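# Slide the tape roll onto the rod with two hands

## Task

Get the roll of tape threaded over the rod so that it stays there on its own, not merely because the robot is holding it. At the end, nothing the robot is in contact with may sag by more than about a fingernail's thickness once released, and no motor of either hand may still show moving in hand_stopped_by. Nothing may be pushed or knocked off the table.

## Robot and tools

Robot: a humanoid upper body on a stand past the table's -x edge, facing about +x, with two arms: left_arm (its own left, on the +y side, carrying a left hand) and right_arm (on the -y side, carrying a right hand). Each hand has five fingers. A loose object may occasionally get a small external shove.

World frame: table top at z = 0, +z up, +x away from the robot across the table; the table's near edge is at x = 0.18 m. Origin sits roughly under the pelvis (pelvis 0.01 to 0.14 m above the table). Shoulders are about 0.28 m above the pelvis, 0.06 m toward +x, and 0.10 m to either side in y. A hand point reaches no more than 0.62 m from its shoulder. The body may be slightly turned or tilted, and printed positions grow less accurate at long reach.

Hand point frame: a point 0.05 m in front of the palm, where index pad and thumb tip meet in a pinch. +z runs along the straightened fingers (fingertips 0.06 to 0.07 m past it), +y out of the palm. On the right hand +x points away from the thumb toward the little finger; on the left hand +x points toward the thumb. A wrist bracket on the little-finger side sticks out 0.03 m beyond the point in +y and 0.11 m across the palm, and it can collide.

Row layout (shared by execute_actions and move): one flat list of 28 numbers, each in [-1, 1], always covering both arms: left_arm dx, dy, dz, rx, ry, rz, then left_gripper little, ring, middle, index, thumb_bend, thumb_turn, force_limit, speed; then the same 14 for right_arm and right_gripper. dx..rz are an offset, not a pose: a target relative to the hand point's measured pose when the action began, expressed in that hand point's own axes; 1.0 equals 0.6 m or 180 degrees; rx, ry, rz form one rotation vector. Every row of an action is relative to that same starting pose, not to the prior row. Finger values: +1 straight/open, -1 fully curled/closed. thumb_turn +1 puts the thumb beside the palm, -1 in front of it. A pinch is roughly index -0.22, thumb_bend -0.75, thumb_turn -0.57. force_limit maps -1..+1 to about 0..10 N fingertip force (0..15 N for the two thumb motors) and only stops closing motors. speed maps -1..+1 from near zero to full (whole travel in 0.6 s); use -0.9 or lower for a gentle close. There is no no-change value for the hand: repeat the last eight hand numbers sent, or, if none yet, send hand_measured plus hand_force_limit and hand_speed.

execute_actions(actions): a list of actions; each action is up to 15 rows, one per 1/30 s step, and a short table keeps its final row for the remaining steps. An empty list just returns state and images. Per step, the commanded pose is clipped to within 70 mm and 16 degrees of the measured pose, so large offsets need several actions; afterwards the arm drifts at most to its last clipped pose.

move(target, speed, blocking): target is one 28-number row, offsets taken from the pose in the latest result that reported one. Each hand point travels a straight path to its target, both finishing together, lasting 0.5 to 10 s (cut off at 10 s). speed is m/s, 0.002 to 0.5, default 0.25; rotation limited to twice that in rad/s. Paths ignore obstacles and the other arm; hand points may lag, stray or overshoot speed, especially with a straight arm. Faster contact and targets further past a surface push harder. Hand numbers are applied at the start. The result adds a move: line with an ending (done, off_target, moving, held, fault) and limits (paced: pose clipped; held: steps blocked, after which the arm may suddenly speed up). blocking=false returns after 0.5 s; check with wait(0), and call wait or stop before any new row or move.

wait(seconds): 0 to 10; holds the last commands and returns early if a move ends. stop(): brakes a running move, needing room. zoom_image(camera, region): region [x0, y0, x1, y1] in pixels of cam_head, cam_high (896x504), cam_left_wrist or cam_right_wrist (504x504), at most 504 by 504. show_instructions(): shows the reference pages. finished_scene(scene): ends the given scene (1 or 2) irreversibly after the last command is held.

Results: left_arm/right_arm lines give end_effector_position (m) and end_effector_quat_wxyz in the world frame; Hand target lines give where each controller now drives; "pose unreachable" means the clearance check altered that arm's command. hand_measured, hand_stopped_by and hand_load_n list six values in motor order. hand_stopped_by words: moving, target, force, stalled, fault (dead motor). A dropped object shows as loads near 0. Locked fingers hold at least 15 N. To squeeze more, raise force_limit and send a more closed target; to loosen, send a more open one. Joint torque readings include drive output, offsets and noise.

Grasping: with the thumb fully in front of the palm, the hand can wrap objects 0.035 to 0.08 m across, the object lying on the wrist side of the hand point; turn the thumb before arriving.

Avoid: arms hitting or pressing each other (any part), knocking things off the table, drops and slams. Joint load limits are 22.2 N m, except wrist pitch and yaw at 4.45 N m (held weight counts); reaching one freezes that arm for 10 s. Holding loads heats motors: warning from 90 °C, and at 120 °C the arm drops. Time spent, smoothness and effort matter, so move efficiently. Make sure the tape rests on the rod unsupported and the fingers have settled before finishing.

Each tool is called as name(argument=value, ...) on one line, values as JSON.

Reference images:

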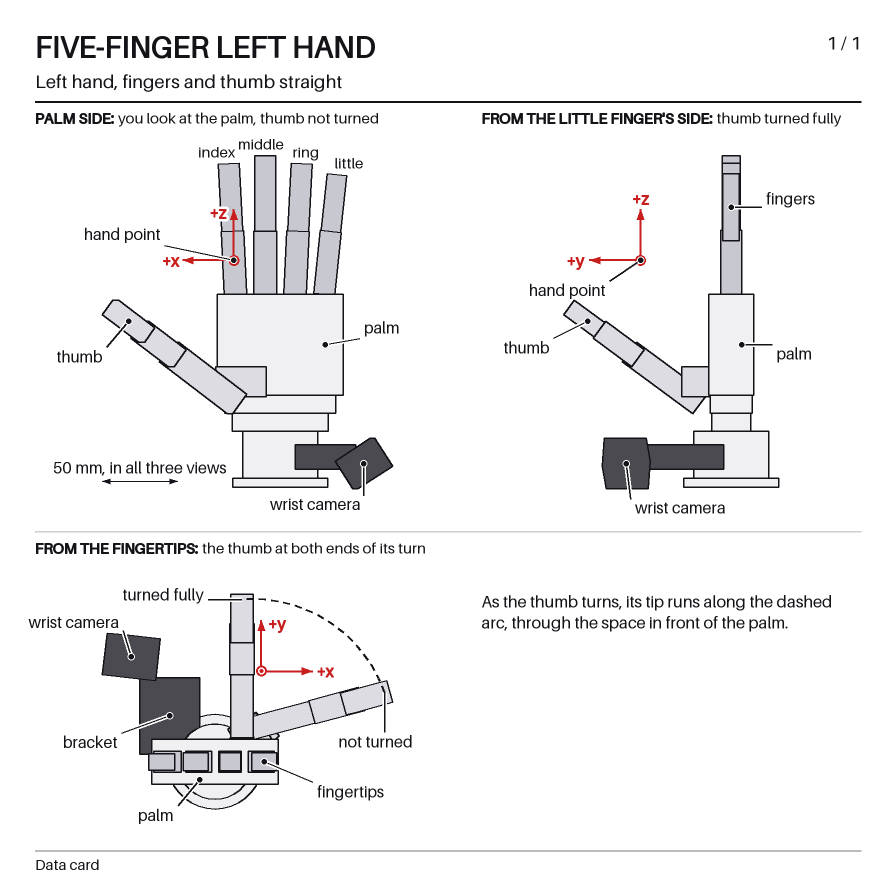

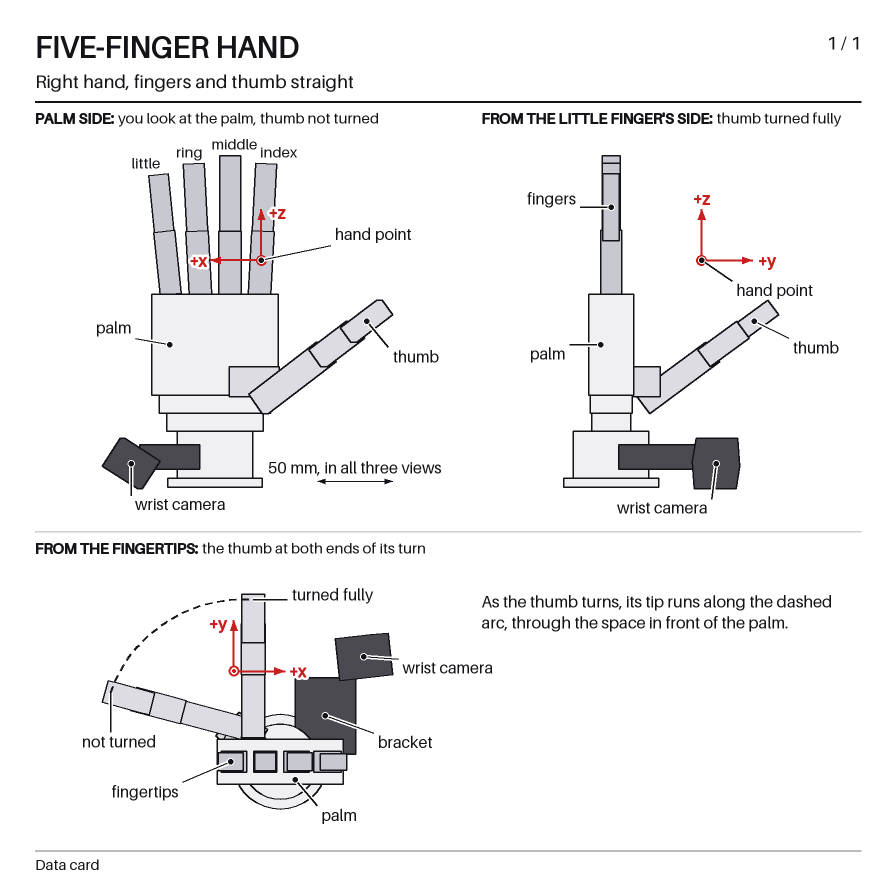

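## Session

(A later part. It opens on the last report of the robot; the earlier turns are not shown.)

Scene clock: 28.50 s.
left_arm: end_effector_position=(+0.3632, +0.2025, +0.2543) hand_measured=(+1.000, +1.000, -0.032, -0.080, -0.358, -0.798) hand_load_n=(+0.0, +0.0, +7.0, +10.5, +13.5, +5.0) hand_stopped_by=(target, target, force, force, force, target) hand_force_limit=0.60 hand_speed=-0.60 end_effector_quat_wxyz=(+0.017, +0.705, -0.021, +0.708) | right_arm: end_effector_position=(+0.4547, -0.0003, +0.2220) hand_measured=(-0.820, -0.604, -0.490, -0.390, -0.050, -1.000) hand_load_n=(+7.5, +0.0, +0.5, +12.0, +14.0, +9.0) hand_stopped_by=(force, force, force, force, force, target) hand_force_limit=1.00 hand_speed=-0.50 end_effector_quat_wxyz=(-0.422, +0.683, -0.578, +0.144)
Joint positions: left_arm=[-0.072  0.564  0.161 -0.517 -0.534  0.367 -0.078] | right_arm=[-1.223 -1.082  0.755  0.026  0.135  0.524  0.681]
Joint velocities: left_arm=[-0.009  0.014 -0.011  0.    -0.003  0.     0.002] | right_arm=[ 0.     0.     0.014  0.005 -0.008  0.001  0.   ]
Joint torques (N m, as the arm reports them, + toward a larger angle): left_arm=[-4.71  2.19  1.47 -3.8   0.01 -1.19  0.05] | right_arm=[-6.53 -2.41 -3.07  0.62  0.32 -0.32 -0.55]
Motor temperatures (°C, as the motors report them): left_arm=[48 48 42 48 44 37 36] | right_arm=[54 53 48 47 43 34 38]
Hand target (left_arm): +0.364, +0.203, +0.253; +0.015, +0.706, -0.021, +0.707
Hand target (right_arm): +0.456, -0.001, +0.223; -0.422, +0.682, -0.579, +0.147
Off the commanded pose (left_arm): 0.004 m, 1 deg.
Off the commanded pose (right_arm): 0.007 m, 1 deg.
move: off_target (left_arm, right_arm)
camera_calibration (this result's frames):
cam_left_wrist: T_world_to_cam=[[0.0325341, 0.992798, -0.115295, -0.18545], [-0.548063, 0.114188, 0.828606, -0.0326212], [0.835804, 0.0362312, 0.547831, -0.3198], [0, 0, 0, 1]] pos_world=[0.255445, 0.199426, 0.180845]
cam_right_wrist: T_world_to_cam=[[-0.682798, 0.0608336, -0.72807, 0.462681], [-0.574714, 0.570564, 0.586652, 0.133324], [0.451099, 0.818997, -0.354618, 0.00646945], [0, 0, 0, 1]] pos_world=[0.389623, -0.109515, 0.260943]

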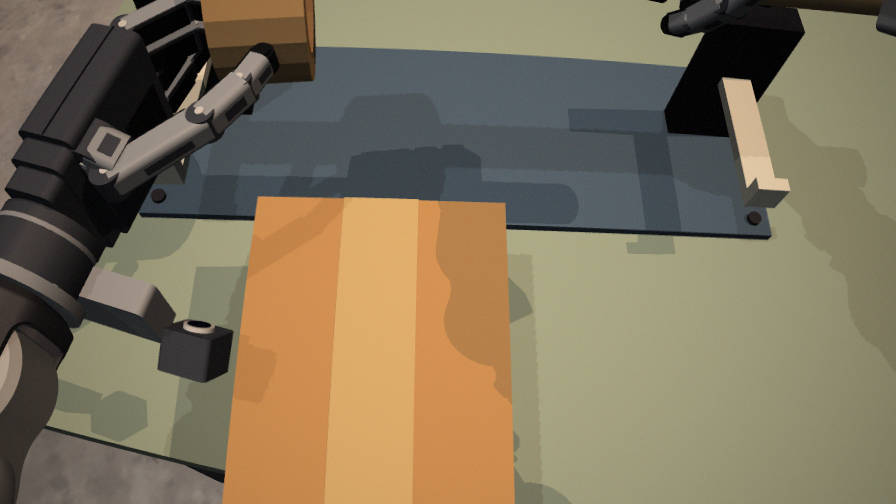

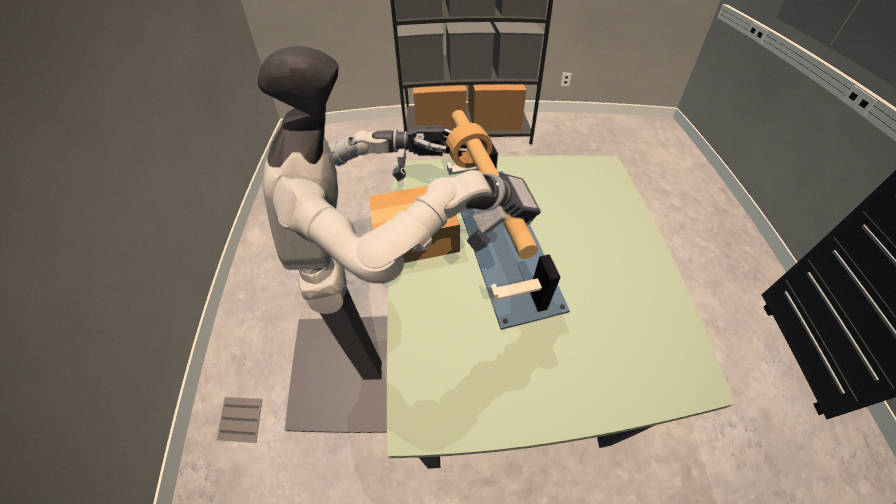

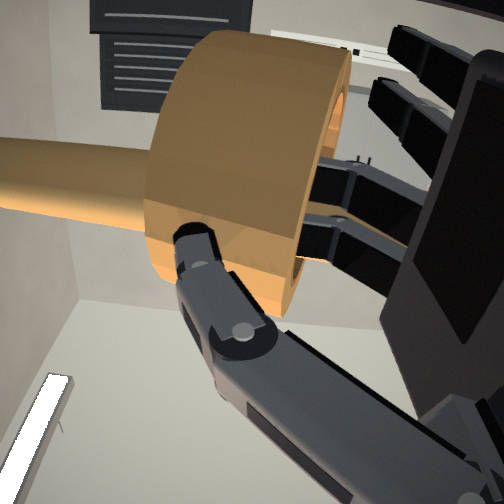

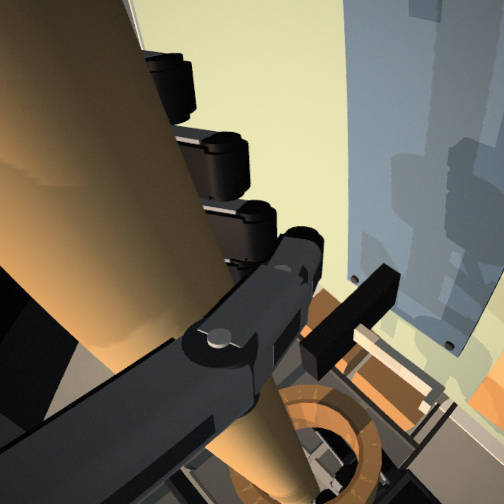

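Threaded, near the top of the hole. Release tape, withdraw, lower rod.

move(target=[-0.01,0,0,0,0,0,1,1,0.03,0,0.5,-0.8,0.6,-0.6,0,0,0,0,0,0,-0.95,-0.95,-0.95,-1,-0.7,-1,1,-0.5])

move(target=[0,-0.07,-0.02,0,0,0,1,1,0.03,0,0.5,0,0.6,-0.6,0,0,0,0,0,0,-0.95,-0.95,-0.95,-1,-0.7,-1,1,-0.5], speed=0.06)

move(target=[0,-0.03,-0.13,0,0,0,1,1,0.03,0,0.5,0,0.6,-0.6,0,0,0,0,0,0,-0.95,-0.95,-0.95,-1,-0.7,-1,1,-0.5], speed=0.1)

move(target=[0,0,-0.03,0,0,0,1,1,0.03,0,0.5,0,0.6,-0.6,0.055,0.1,0.115,0,0,0,-0.95,-0.95,-0.95,-1,-0.7,-1,1,-0.5], speed=0.07)

Scene clock: 31.80 s.
left_arm: end_effector_position=(+0.3633, +0.2031, +0.2486) hand_measured=(+1.000, +1.000, +0.030, +0.000, +0.500, -0.800) hand_load_n=(+0.0, +0.0, +0.0, +0.0, +0.0, +0.0) hand_stopped_by=(target, target, target, target, target, target) hand_force_limit=0.60 hand_speed=-0.60 end_effector_quat_wxyz=(+0.017, +0.706, -0.019, +0.708) | right_arm: end_effector_position=(+0.4524, -0.0021, +0.2165) hand_measured=(-0.832, -0.690, -0.534, -0.390, -0.048, -1.000) hand_load_n=(+4.5, +11.0, +9.0, +9.5, +16.0, +10.0) hand_stopped_by=(force, force, force, force, force, target) hand_force_limit=1.00 hand_speed=-0.50 end_effector_quat_wxyz=(-0.415, +0.686, -0.581, +0.142)
Joint positions: left_arm=[-0.063  0.56   0.147 -0.49  -0.522  0.33  -0.084] | right_arm=[-1.218 -1.082  0.764  0.027  0.134  0.524  0.686]
Joint velocities: left_arm=[-0.009  0.003 -0.002  0.002  0.011  0.     0.   ] | right_arm=[-0.012  0.002  0.003  0.     0.002  0.     0.   ]
Joint torques (N m, as the arm reports them, + toward a larger angle): left_arm=[-3.82  2.21  1.43 -3.44  0.11 -1.01 -0.21] | right_arm=[-6.73 -2.5  -3.59  0.24  0.54 -0.42 -0.71]
Motor temperatures (°C, as the motors report them): left_arm=[48 48 42 48 44 38 36] | right_arm=[56 53 49 47 43 34 39]
Hand target (left_arm): +0.363, +0.202, +0.248; +0.017, +0.706, -0.021, +0.708
Hand target (right_arm): +0.455, -0.000, +0.222; -0.422, +0.683, -0.578, +0.144
Off the commanded pose (left_arm): 0.001 m, 0 deg.
Off the commanded pose (right_arm): 0.006 m, 1 deg.
move: off_target (right_arm)
camera_calibration (this result's frames):
cam_left_wrist: T_world_to_cam=[[0.0305515, 0.992647, -0.117126, -0.185533], [-0.547488, 0.114658, 0.828921, -0.0283716], [0.836256, 0.0388002, 0.546965, -0.317255], [0, 0, 0, 1]] pos_world=[0.255441, 0.199731, 0.175314]
cam_right_wrist: T_world_to_cam=[[-0.693512, 0.0536057, -0.718448, 0.459982], [-0.566025, 0.576401, 0.589387, 0.131785], [0.445708, 0.815407, -0.369399, 0.0126203], [0, 0, 0, 1]] pos_world=[0.387972, -0.110909, 0.257462]

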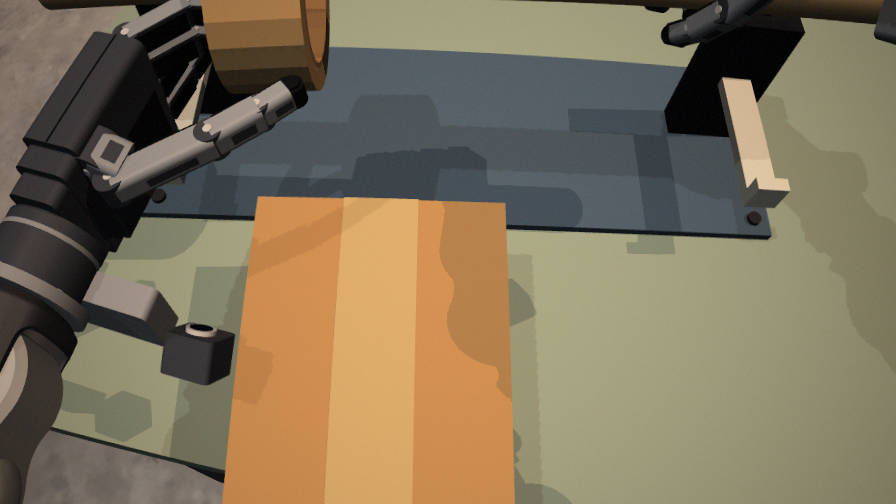

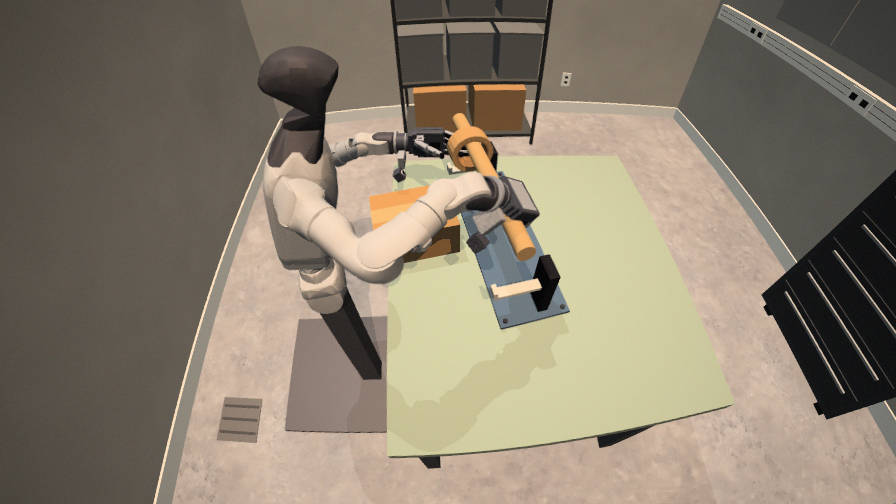

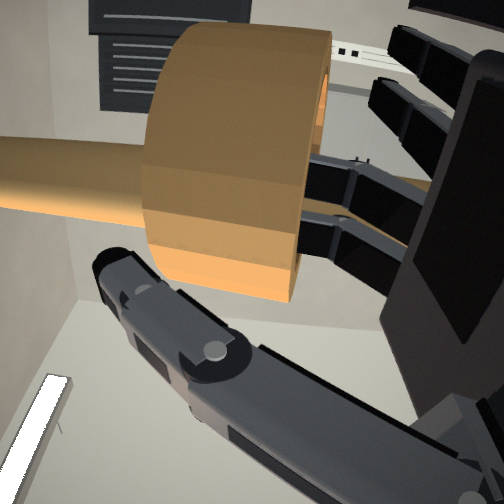

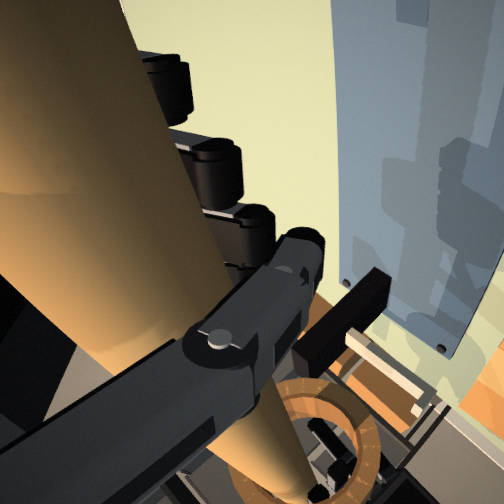

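Scene clock: 33.47 s.
left_arm: end_effector_position=(+0.3547, +0.2451, +0.2477) hand_measured=(+1.000, +1.000, +0.030, +0.000, +0.500, +0.000) hand_load_n=(+0.0, +0.0, +0.0, +0.0, +0.0, +0.0) hand_stopped_by=(target, target, target, target, target, target) hand_force_limit=0.60 hand_speed=-0.60 end_effector_quat_wxyz=(+0.014, +0.707, -0.023, +0.707) | right_arm: end_effector_position=(+0.4505, -0.0043, +0.2110) hand_measured=(-0.832, -0.690, -0.534, -0.390, -0.048, -1.000) hand_load_n=(+4.5, +11.0, +9.0, +10.0, +16.0, +10.0) hand_stopped_by=(force, force, force, force, force, target) hand_force_limit=1.00 hand_speed=-0.50 end_effector_quat_wxyz=(-0.407, +0.689, -0.583, +0.141)
Joint positions: left_arm=[-0.036  0.623  0.301 -0.362 -0.585  0.269 -0.256] | right_arm=[-1.212 -1.082  0.774  0.026  0.13   0.525  0.69 ]
Joint velocities: left_arm=[-0.008  0.009  0.008  0.002 -0.005  0.     0.   ] | right_arm=[0.014 0.009 0.002 0.005 0.003 0.    0.   ]
Joint torques (N m, as the arm reports them, + toward a larger angle): left_arm=[-3.69  3.02  2.04 -3.19 -0.42 -0.89 -0.24] | right_arm=[-6.66 -2.49 -3.6   0.27  0.62 -0.44 -0.67]
Motor temperatures (°C, as the motors report them): left_arm=[48 48 42 48 44 38 36] | right_arm=[57 53 49 47 43 34 39]
Hand target (left_arm): +0.354, +0.246, +0.248; +0.016, +0.707, -0.021, +0.707
Hand target (right_arm): +0.452, -0.002, +0.216; -0.415, +0.686, -0.581, +0.142
Off the commanded pose (left_arm): 0.002 m, 1 deg.
Off the commanded pose (right_arm): 0.006 m, 1 deg.
move: off_target (right_arm)
camera_calibration (this result's frames):
cam_left_wrist: T_world_to_cam=[[0.0305502, 0.993613, -0.10863, -0.229443], [-0.545234, 0.107654, 0.831343, -0.0368206], [0.837727, 0.0338313, 0.54504, -0.310055], [0, 0, 0, 1]] pos_world=[0.246675, 0.242431, 0.174679]
cam_right_wrist: T_world_to_cam=[[-0.702465, 0.045888, -0.710238, 0.457071], [-0.558024, 0.583894, 0.589642, 0.131623], [0.441761, 0.810532, -0.384558, 0.0181704], [0, 0, 0, 1]] pos_world=[0.386499, -0.112556, 0.254006]

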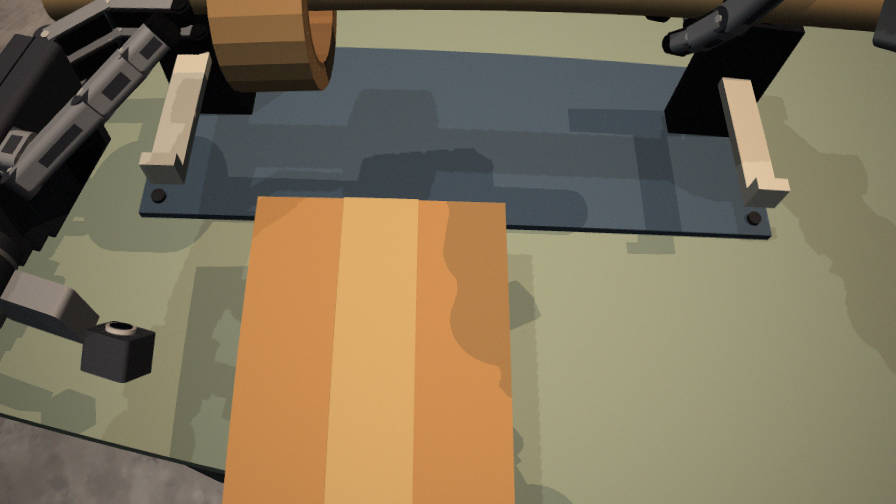

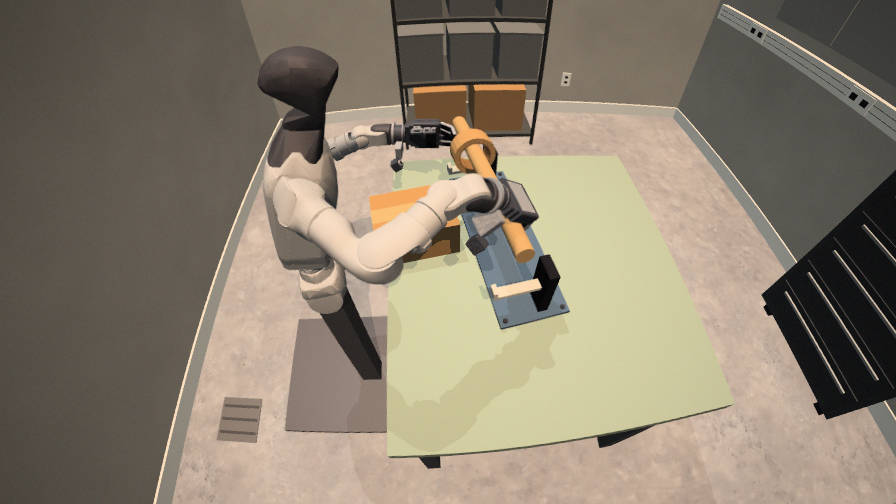

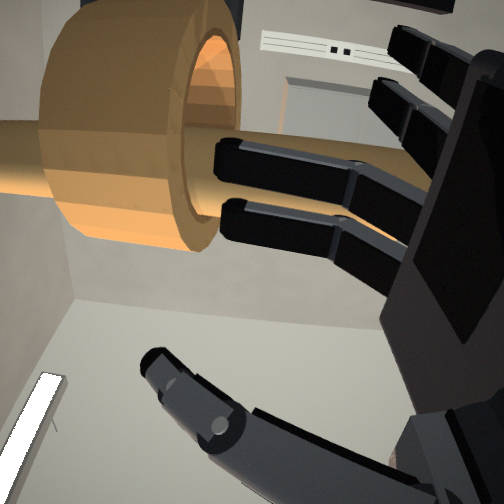

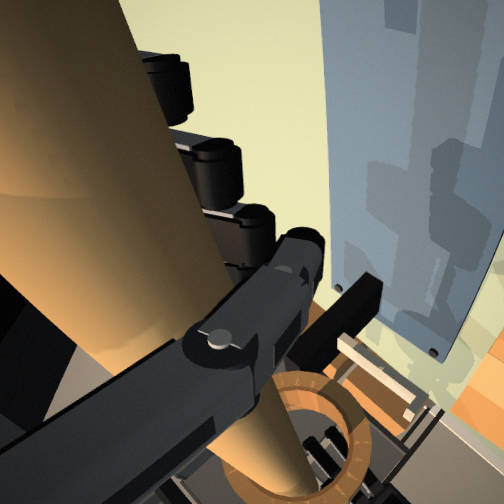

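Scene clock: 34.63 s.
left_arm: end_effector_position=(+0.2782, +0.2707, +0.2469) hand_measured=(+1.000, +1.000, +0.030, +0.000, +0.500, +0.000) hand_load_n=(+0.0, +0.0, +0.0, +0.0, +0.0, +0.0) hand_stopped_by=(target, target, target, target, target, target) hand_force_limit=0.60 hand_speed=-0.60 end_effector_quat_wxyz=(+0.008, +0.710, -0.024, +0.703) | right_arm: end_effector_position=(+0.4480, -0.0071, +0.2041) hand_measured=(-0.832, -0.690, -0.534, -0.390, -0.048, -1.000) hand_load_n=(+4.5, +11.0, +9.0, +10.0, +16.0, +10.0) hand_stopped_by=(force, force, force, force, force, target) hand_force_limit=1.00 hand_speed=-0.50 end_effector_quat_wxyz=(-0.397, +0.693, -0.586, +0.139)
Joint positions: left_arm=[ 0.338  0.59   0.565 -0.464 -0.695  0.136 -0.461] | right_arm=[-1.204 -1.082  0.784  0.026  0.127  0.526  0.694]
Joint velocities: left_arm=[-0.014  0.006 -0.002  0.    -0.003  0.     0.   ] | right_arm=[ 0.     0.002 -0.009 -0.006  0.     0.     0.   ]
Joint torques (N m, as the arm reports them, + toward a larger angle): left_arm=[-1.65  2.72  2.13 -3.32 -0.72 -0.88 -0.24] | right_arm=[-6.87 -2.5  -3.74  0.22  0.57 -0.42 -0.67]
Motor temperatures (°C, as the motors report them): left_arm=[48 48 42 48 44 38 36] | right_arm=[58 53 49 47 43 34 39]
Hand target (left_arm): +0.278, +0.270, +0.249; +0.010, +0.708, -0.024, +0.706
Hand target (right_arm): +0.450, -0.004, +0.211; -0.407, +0.689, -0.583, +0.141
Off the commanded pose (left_arm): 0.004 m, 1 deg.
Off the commanded pose (right_arm): 0.008 m, 1 deg.
move: off_target (left_arm, right_arm)
camera_calibration (this result's frames):
cam_left_wrist: T_world_to_cam=[[0.022869, 0.994932, -0.0979102, -0.253499], [-0.537897, 0.0947974, 0.837663, -0.0807215], [0.8427, 0.0335091, 0.53734, -0.245779], [0, 0, 0, 1]] pos_world=[0.169495, 0.268103, 0.174864]
cam_right_wrist: T_world_to_cam=[[-0.714047, 0.0376131, -0.699087, 0.453382], [-0.547453, 0.592422, 0.591043, 0.130902], [0.436385, 0.80475, -0.402425, 0.0248858], [0, 0, 0, 1]] pos_world=[0.384539, -0.114629, 0.2496]

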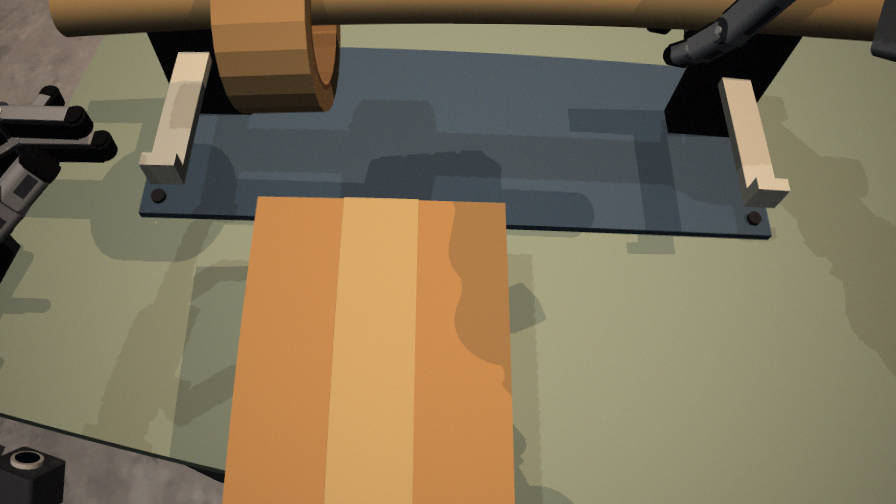

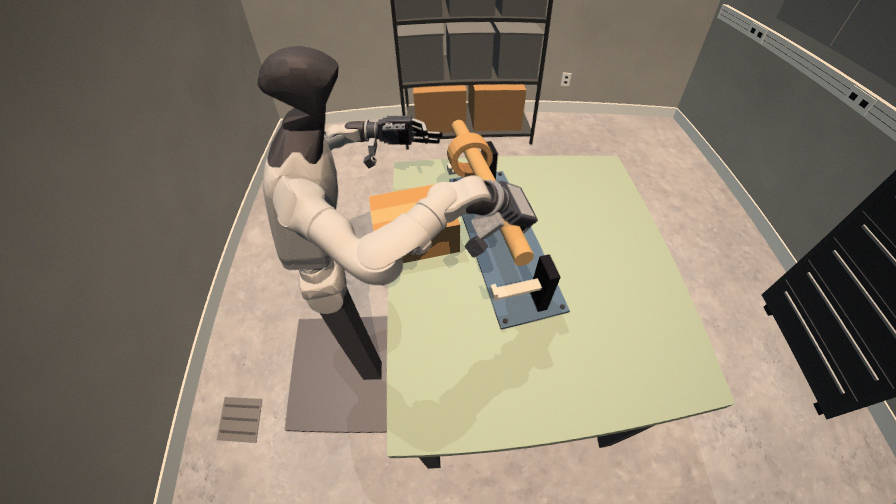

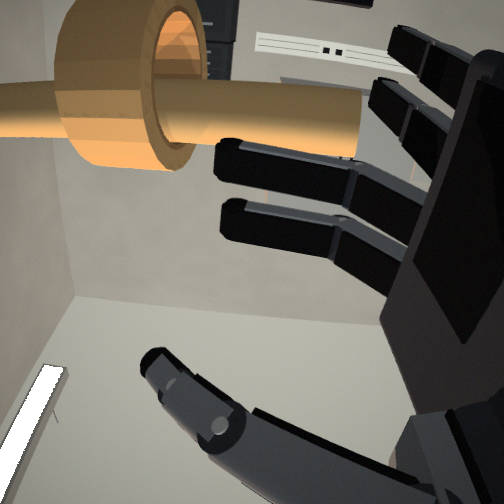

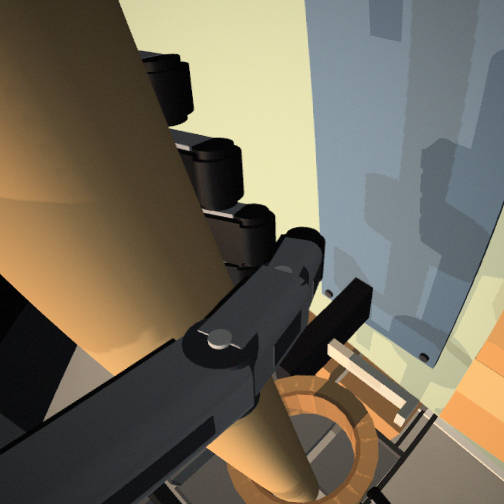

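Scene clock: 36.37 s.
left_arm: end_effector_position=(+0.2609, +0.2725, +0.2457) hand_measured=(+1.000, +1.000, +0.030, +0.000, +0.500, +0.000) hand_load_n=(+0.0, +0.0, +0.0, +0.0, +0.0, +0.0) hand_stopped_by=(target, target, target, target, target, target) hand_force_limit=0.60 hand_speed=-0.60 end_effector_quat_wxyz=(+0.006, +0.713, -0.025, +0.701) | right_arm: end_effector_position=(+0.4591, -0.0160, +0.1023) hand_measured=(-0.832, -0.690, -0.534, -0.390, -0.048, -1.000) hand_load_n=(+4.5, +11.0, +9.0, +10.0, +16.0, +10.0) hand_stopped_by=(force, force, force, force, force, target) hand_force_limit=1.00 hand_speed=-0.50 end_effector_quat_wxyz=(-0.387, +0.695, -0.589, +0.143)
Joint positions: left_arm=[ 0.417  0.558  0.614 -0.483 -0.707  0.103 -0.512] | right_arm=[-1.041 -0.87   0.88   0.37   0.011  0.254  0.472]
Joint velocities: left_arm=[ 0.006 -0.006 -0.002 -0.005  0.     0.    -0.001] | right_arm=[-0.015 -0.003 -0.002  0.     0.006 -0.013  0.   ]
Joint torques (N m, as the arm reports them, + toward a larger angle): left_arm=[-1.08  2.52  2.19 -3.27 -0.73 -0.85 -0.24] | right_arm=[-7.13 -2.39 -3.37 -0.7   0.97 -0.76 -0.73]
Motor temperatures (°C, as the motors report them): left_arm=[48 48 42 48 44 38 36] | right_arm=[59 53 50 47 43 34 39]
Hand target (left_arm): +0.260, +0.272, +0.247; +0.007, +0.711, -0.024, +0.703
Hand target (right_arm): +0.463, -0.010, +0.110; -0.400, +0.692, -0.584, +0.142
Off the commanded pose (left_arm): 0.002 m, 0 deg.
Off the commanded pose (right_arm): 0.008 m, 1 deg.
move: off_target (right_arm)
camera_calibration (this result's frames):
cam_left_wrist: T_world_to_cam=[[0.0203462, 0.995444, -0.0931552, -0.255585], [-0.532946, 0.0896315, 0.841389, -0.0900225], [0.845905, 0.0325277, 0.532341, -0.229966], [0, 0, 0, 1]] pos_world=[0.151753, 0.26997, 0.174355]
cam_right_wrist: T_world_to_cam=[[-0.720958, 0.0287114, -0.692383, 0.392876], [-0.537243, 0.607935, 0.584624, 0.198678], [0.437709, 0.793468, -0.422871, -0.0124715], [0, 0, 0, 1]] pos_world=[0.395445, -0.122168, 0.150595]

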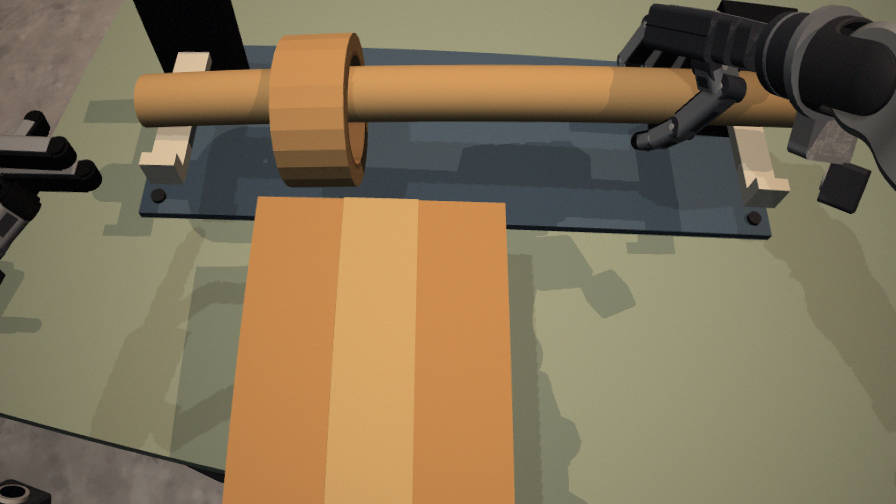

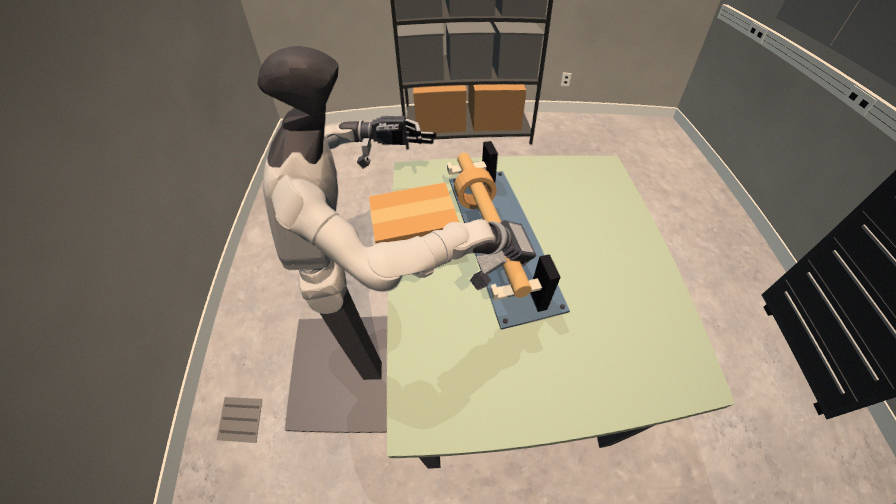

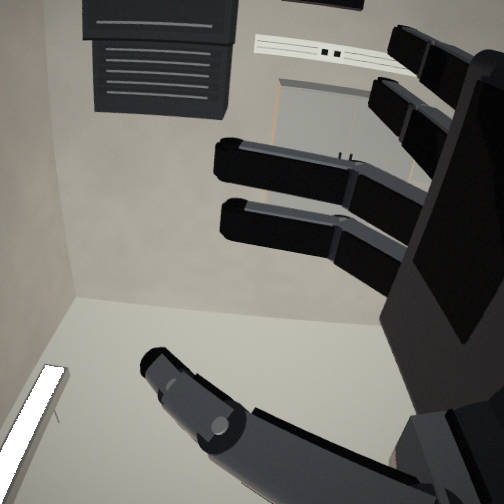

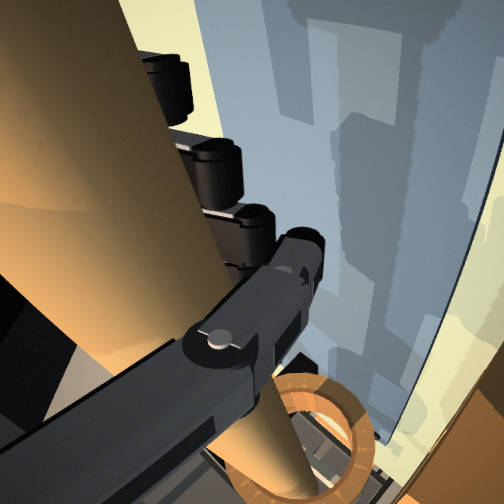

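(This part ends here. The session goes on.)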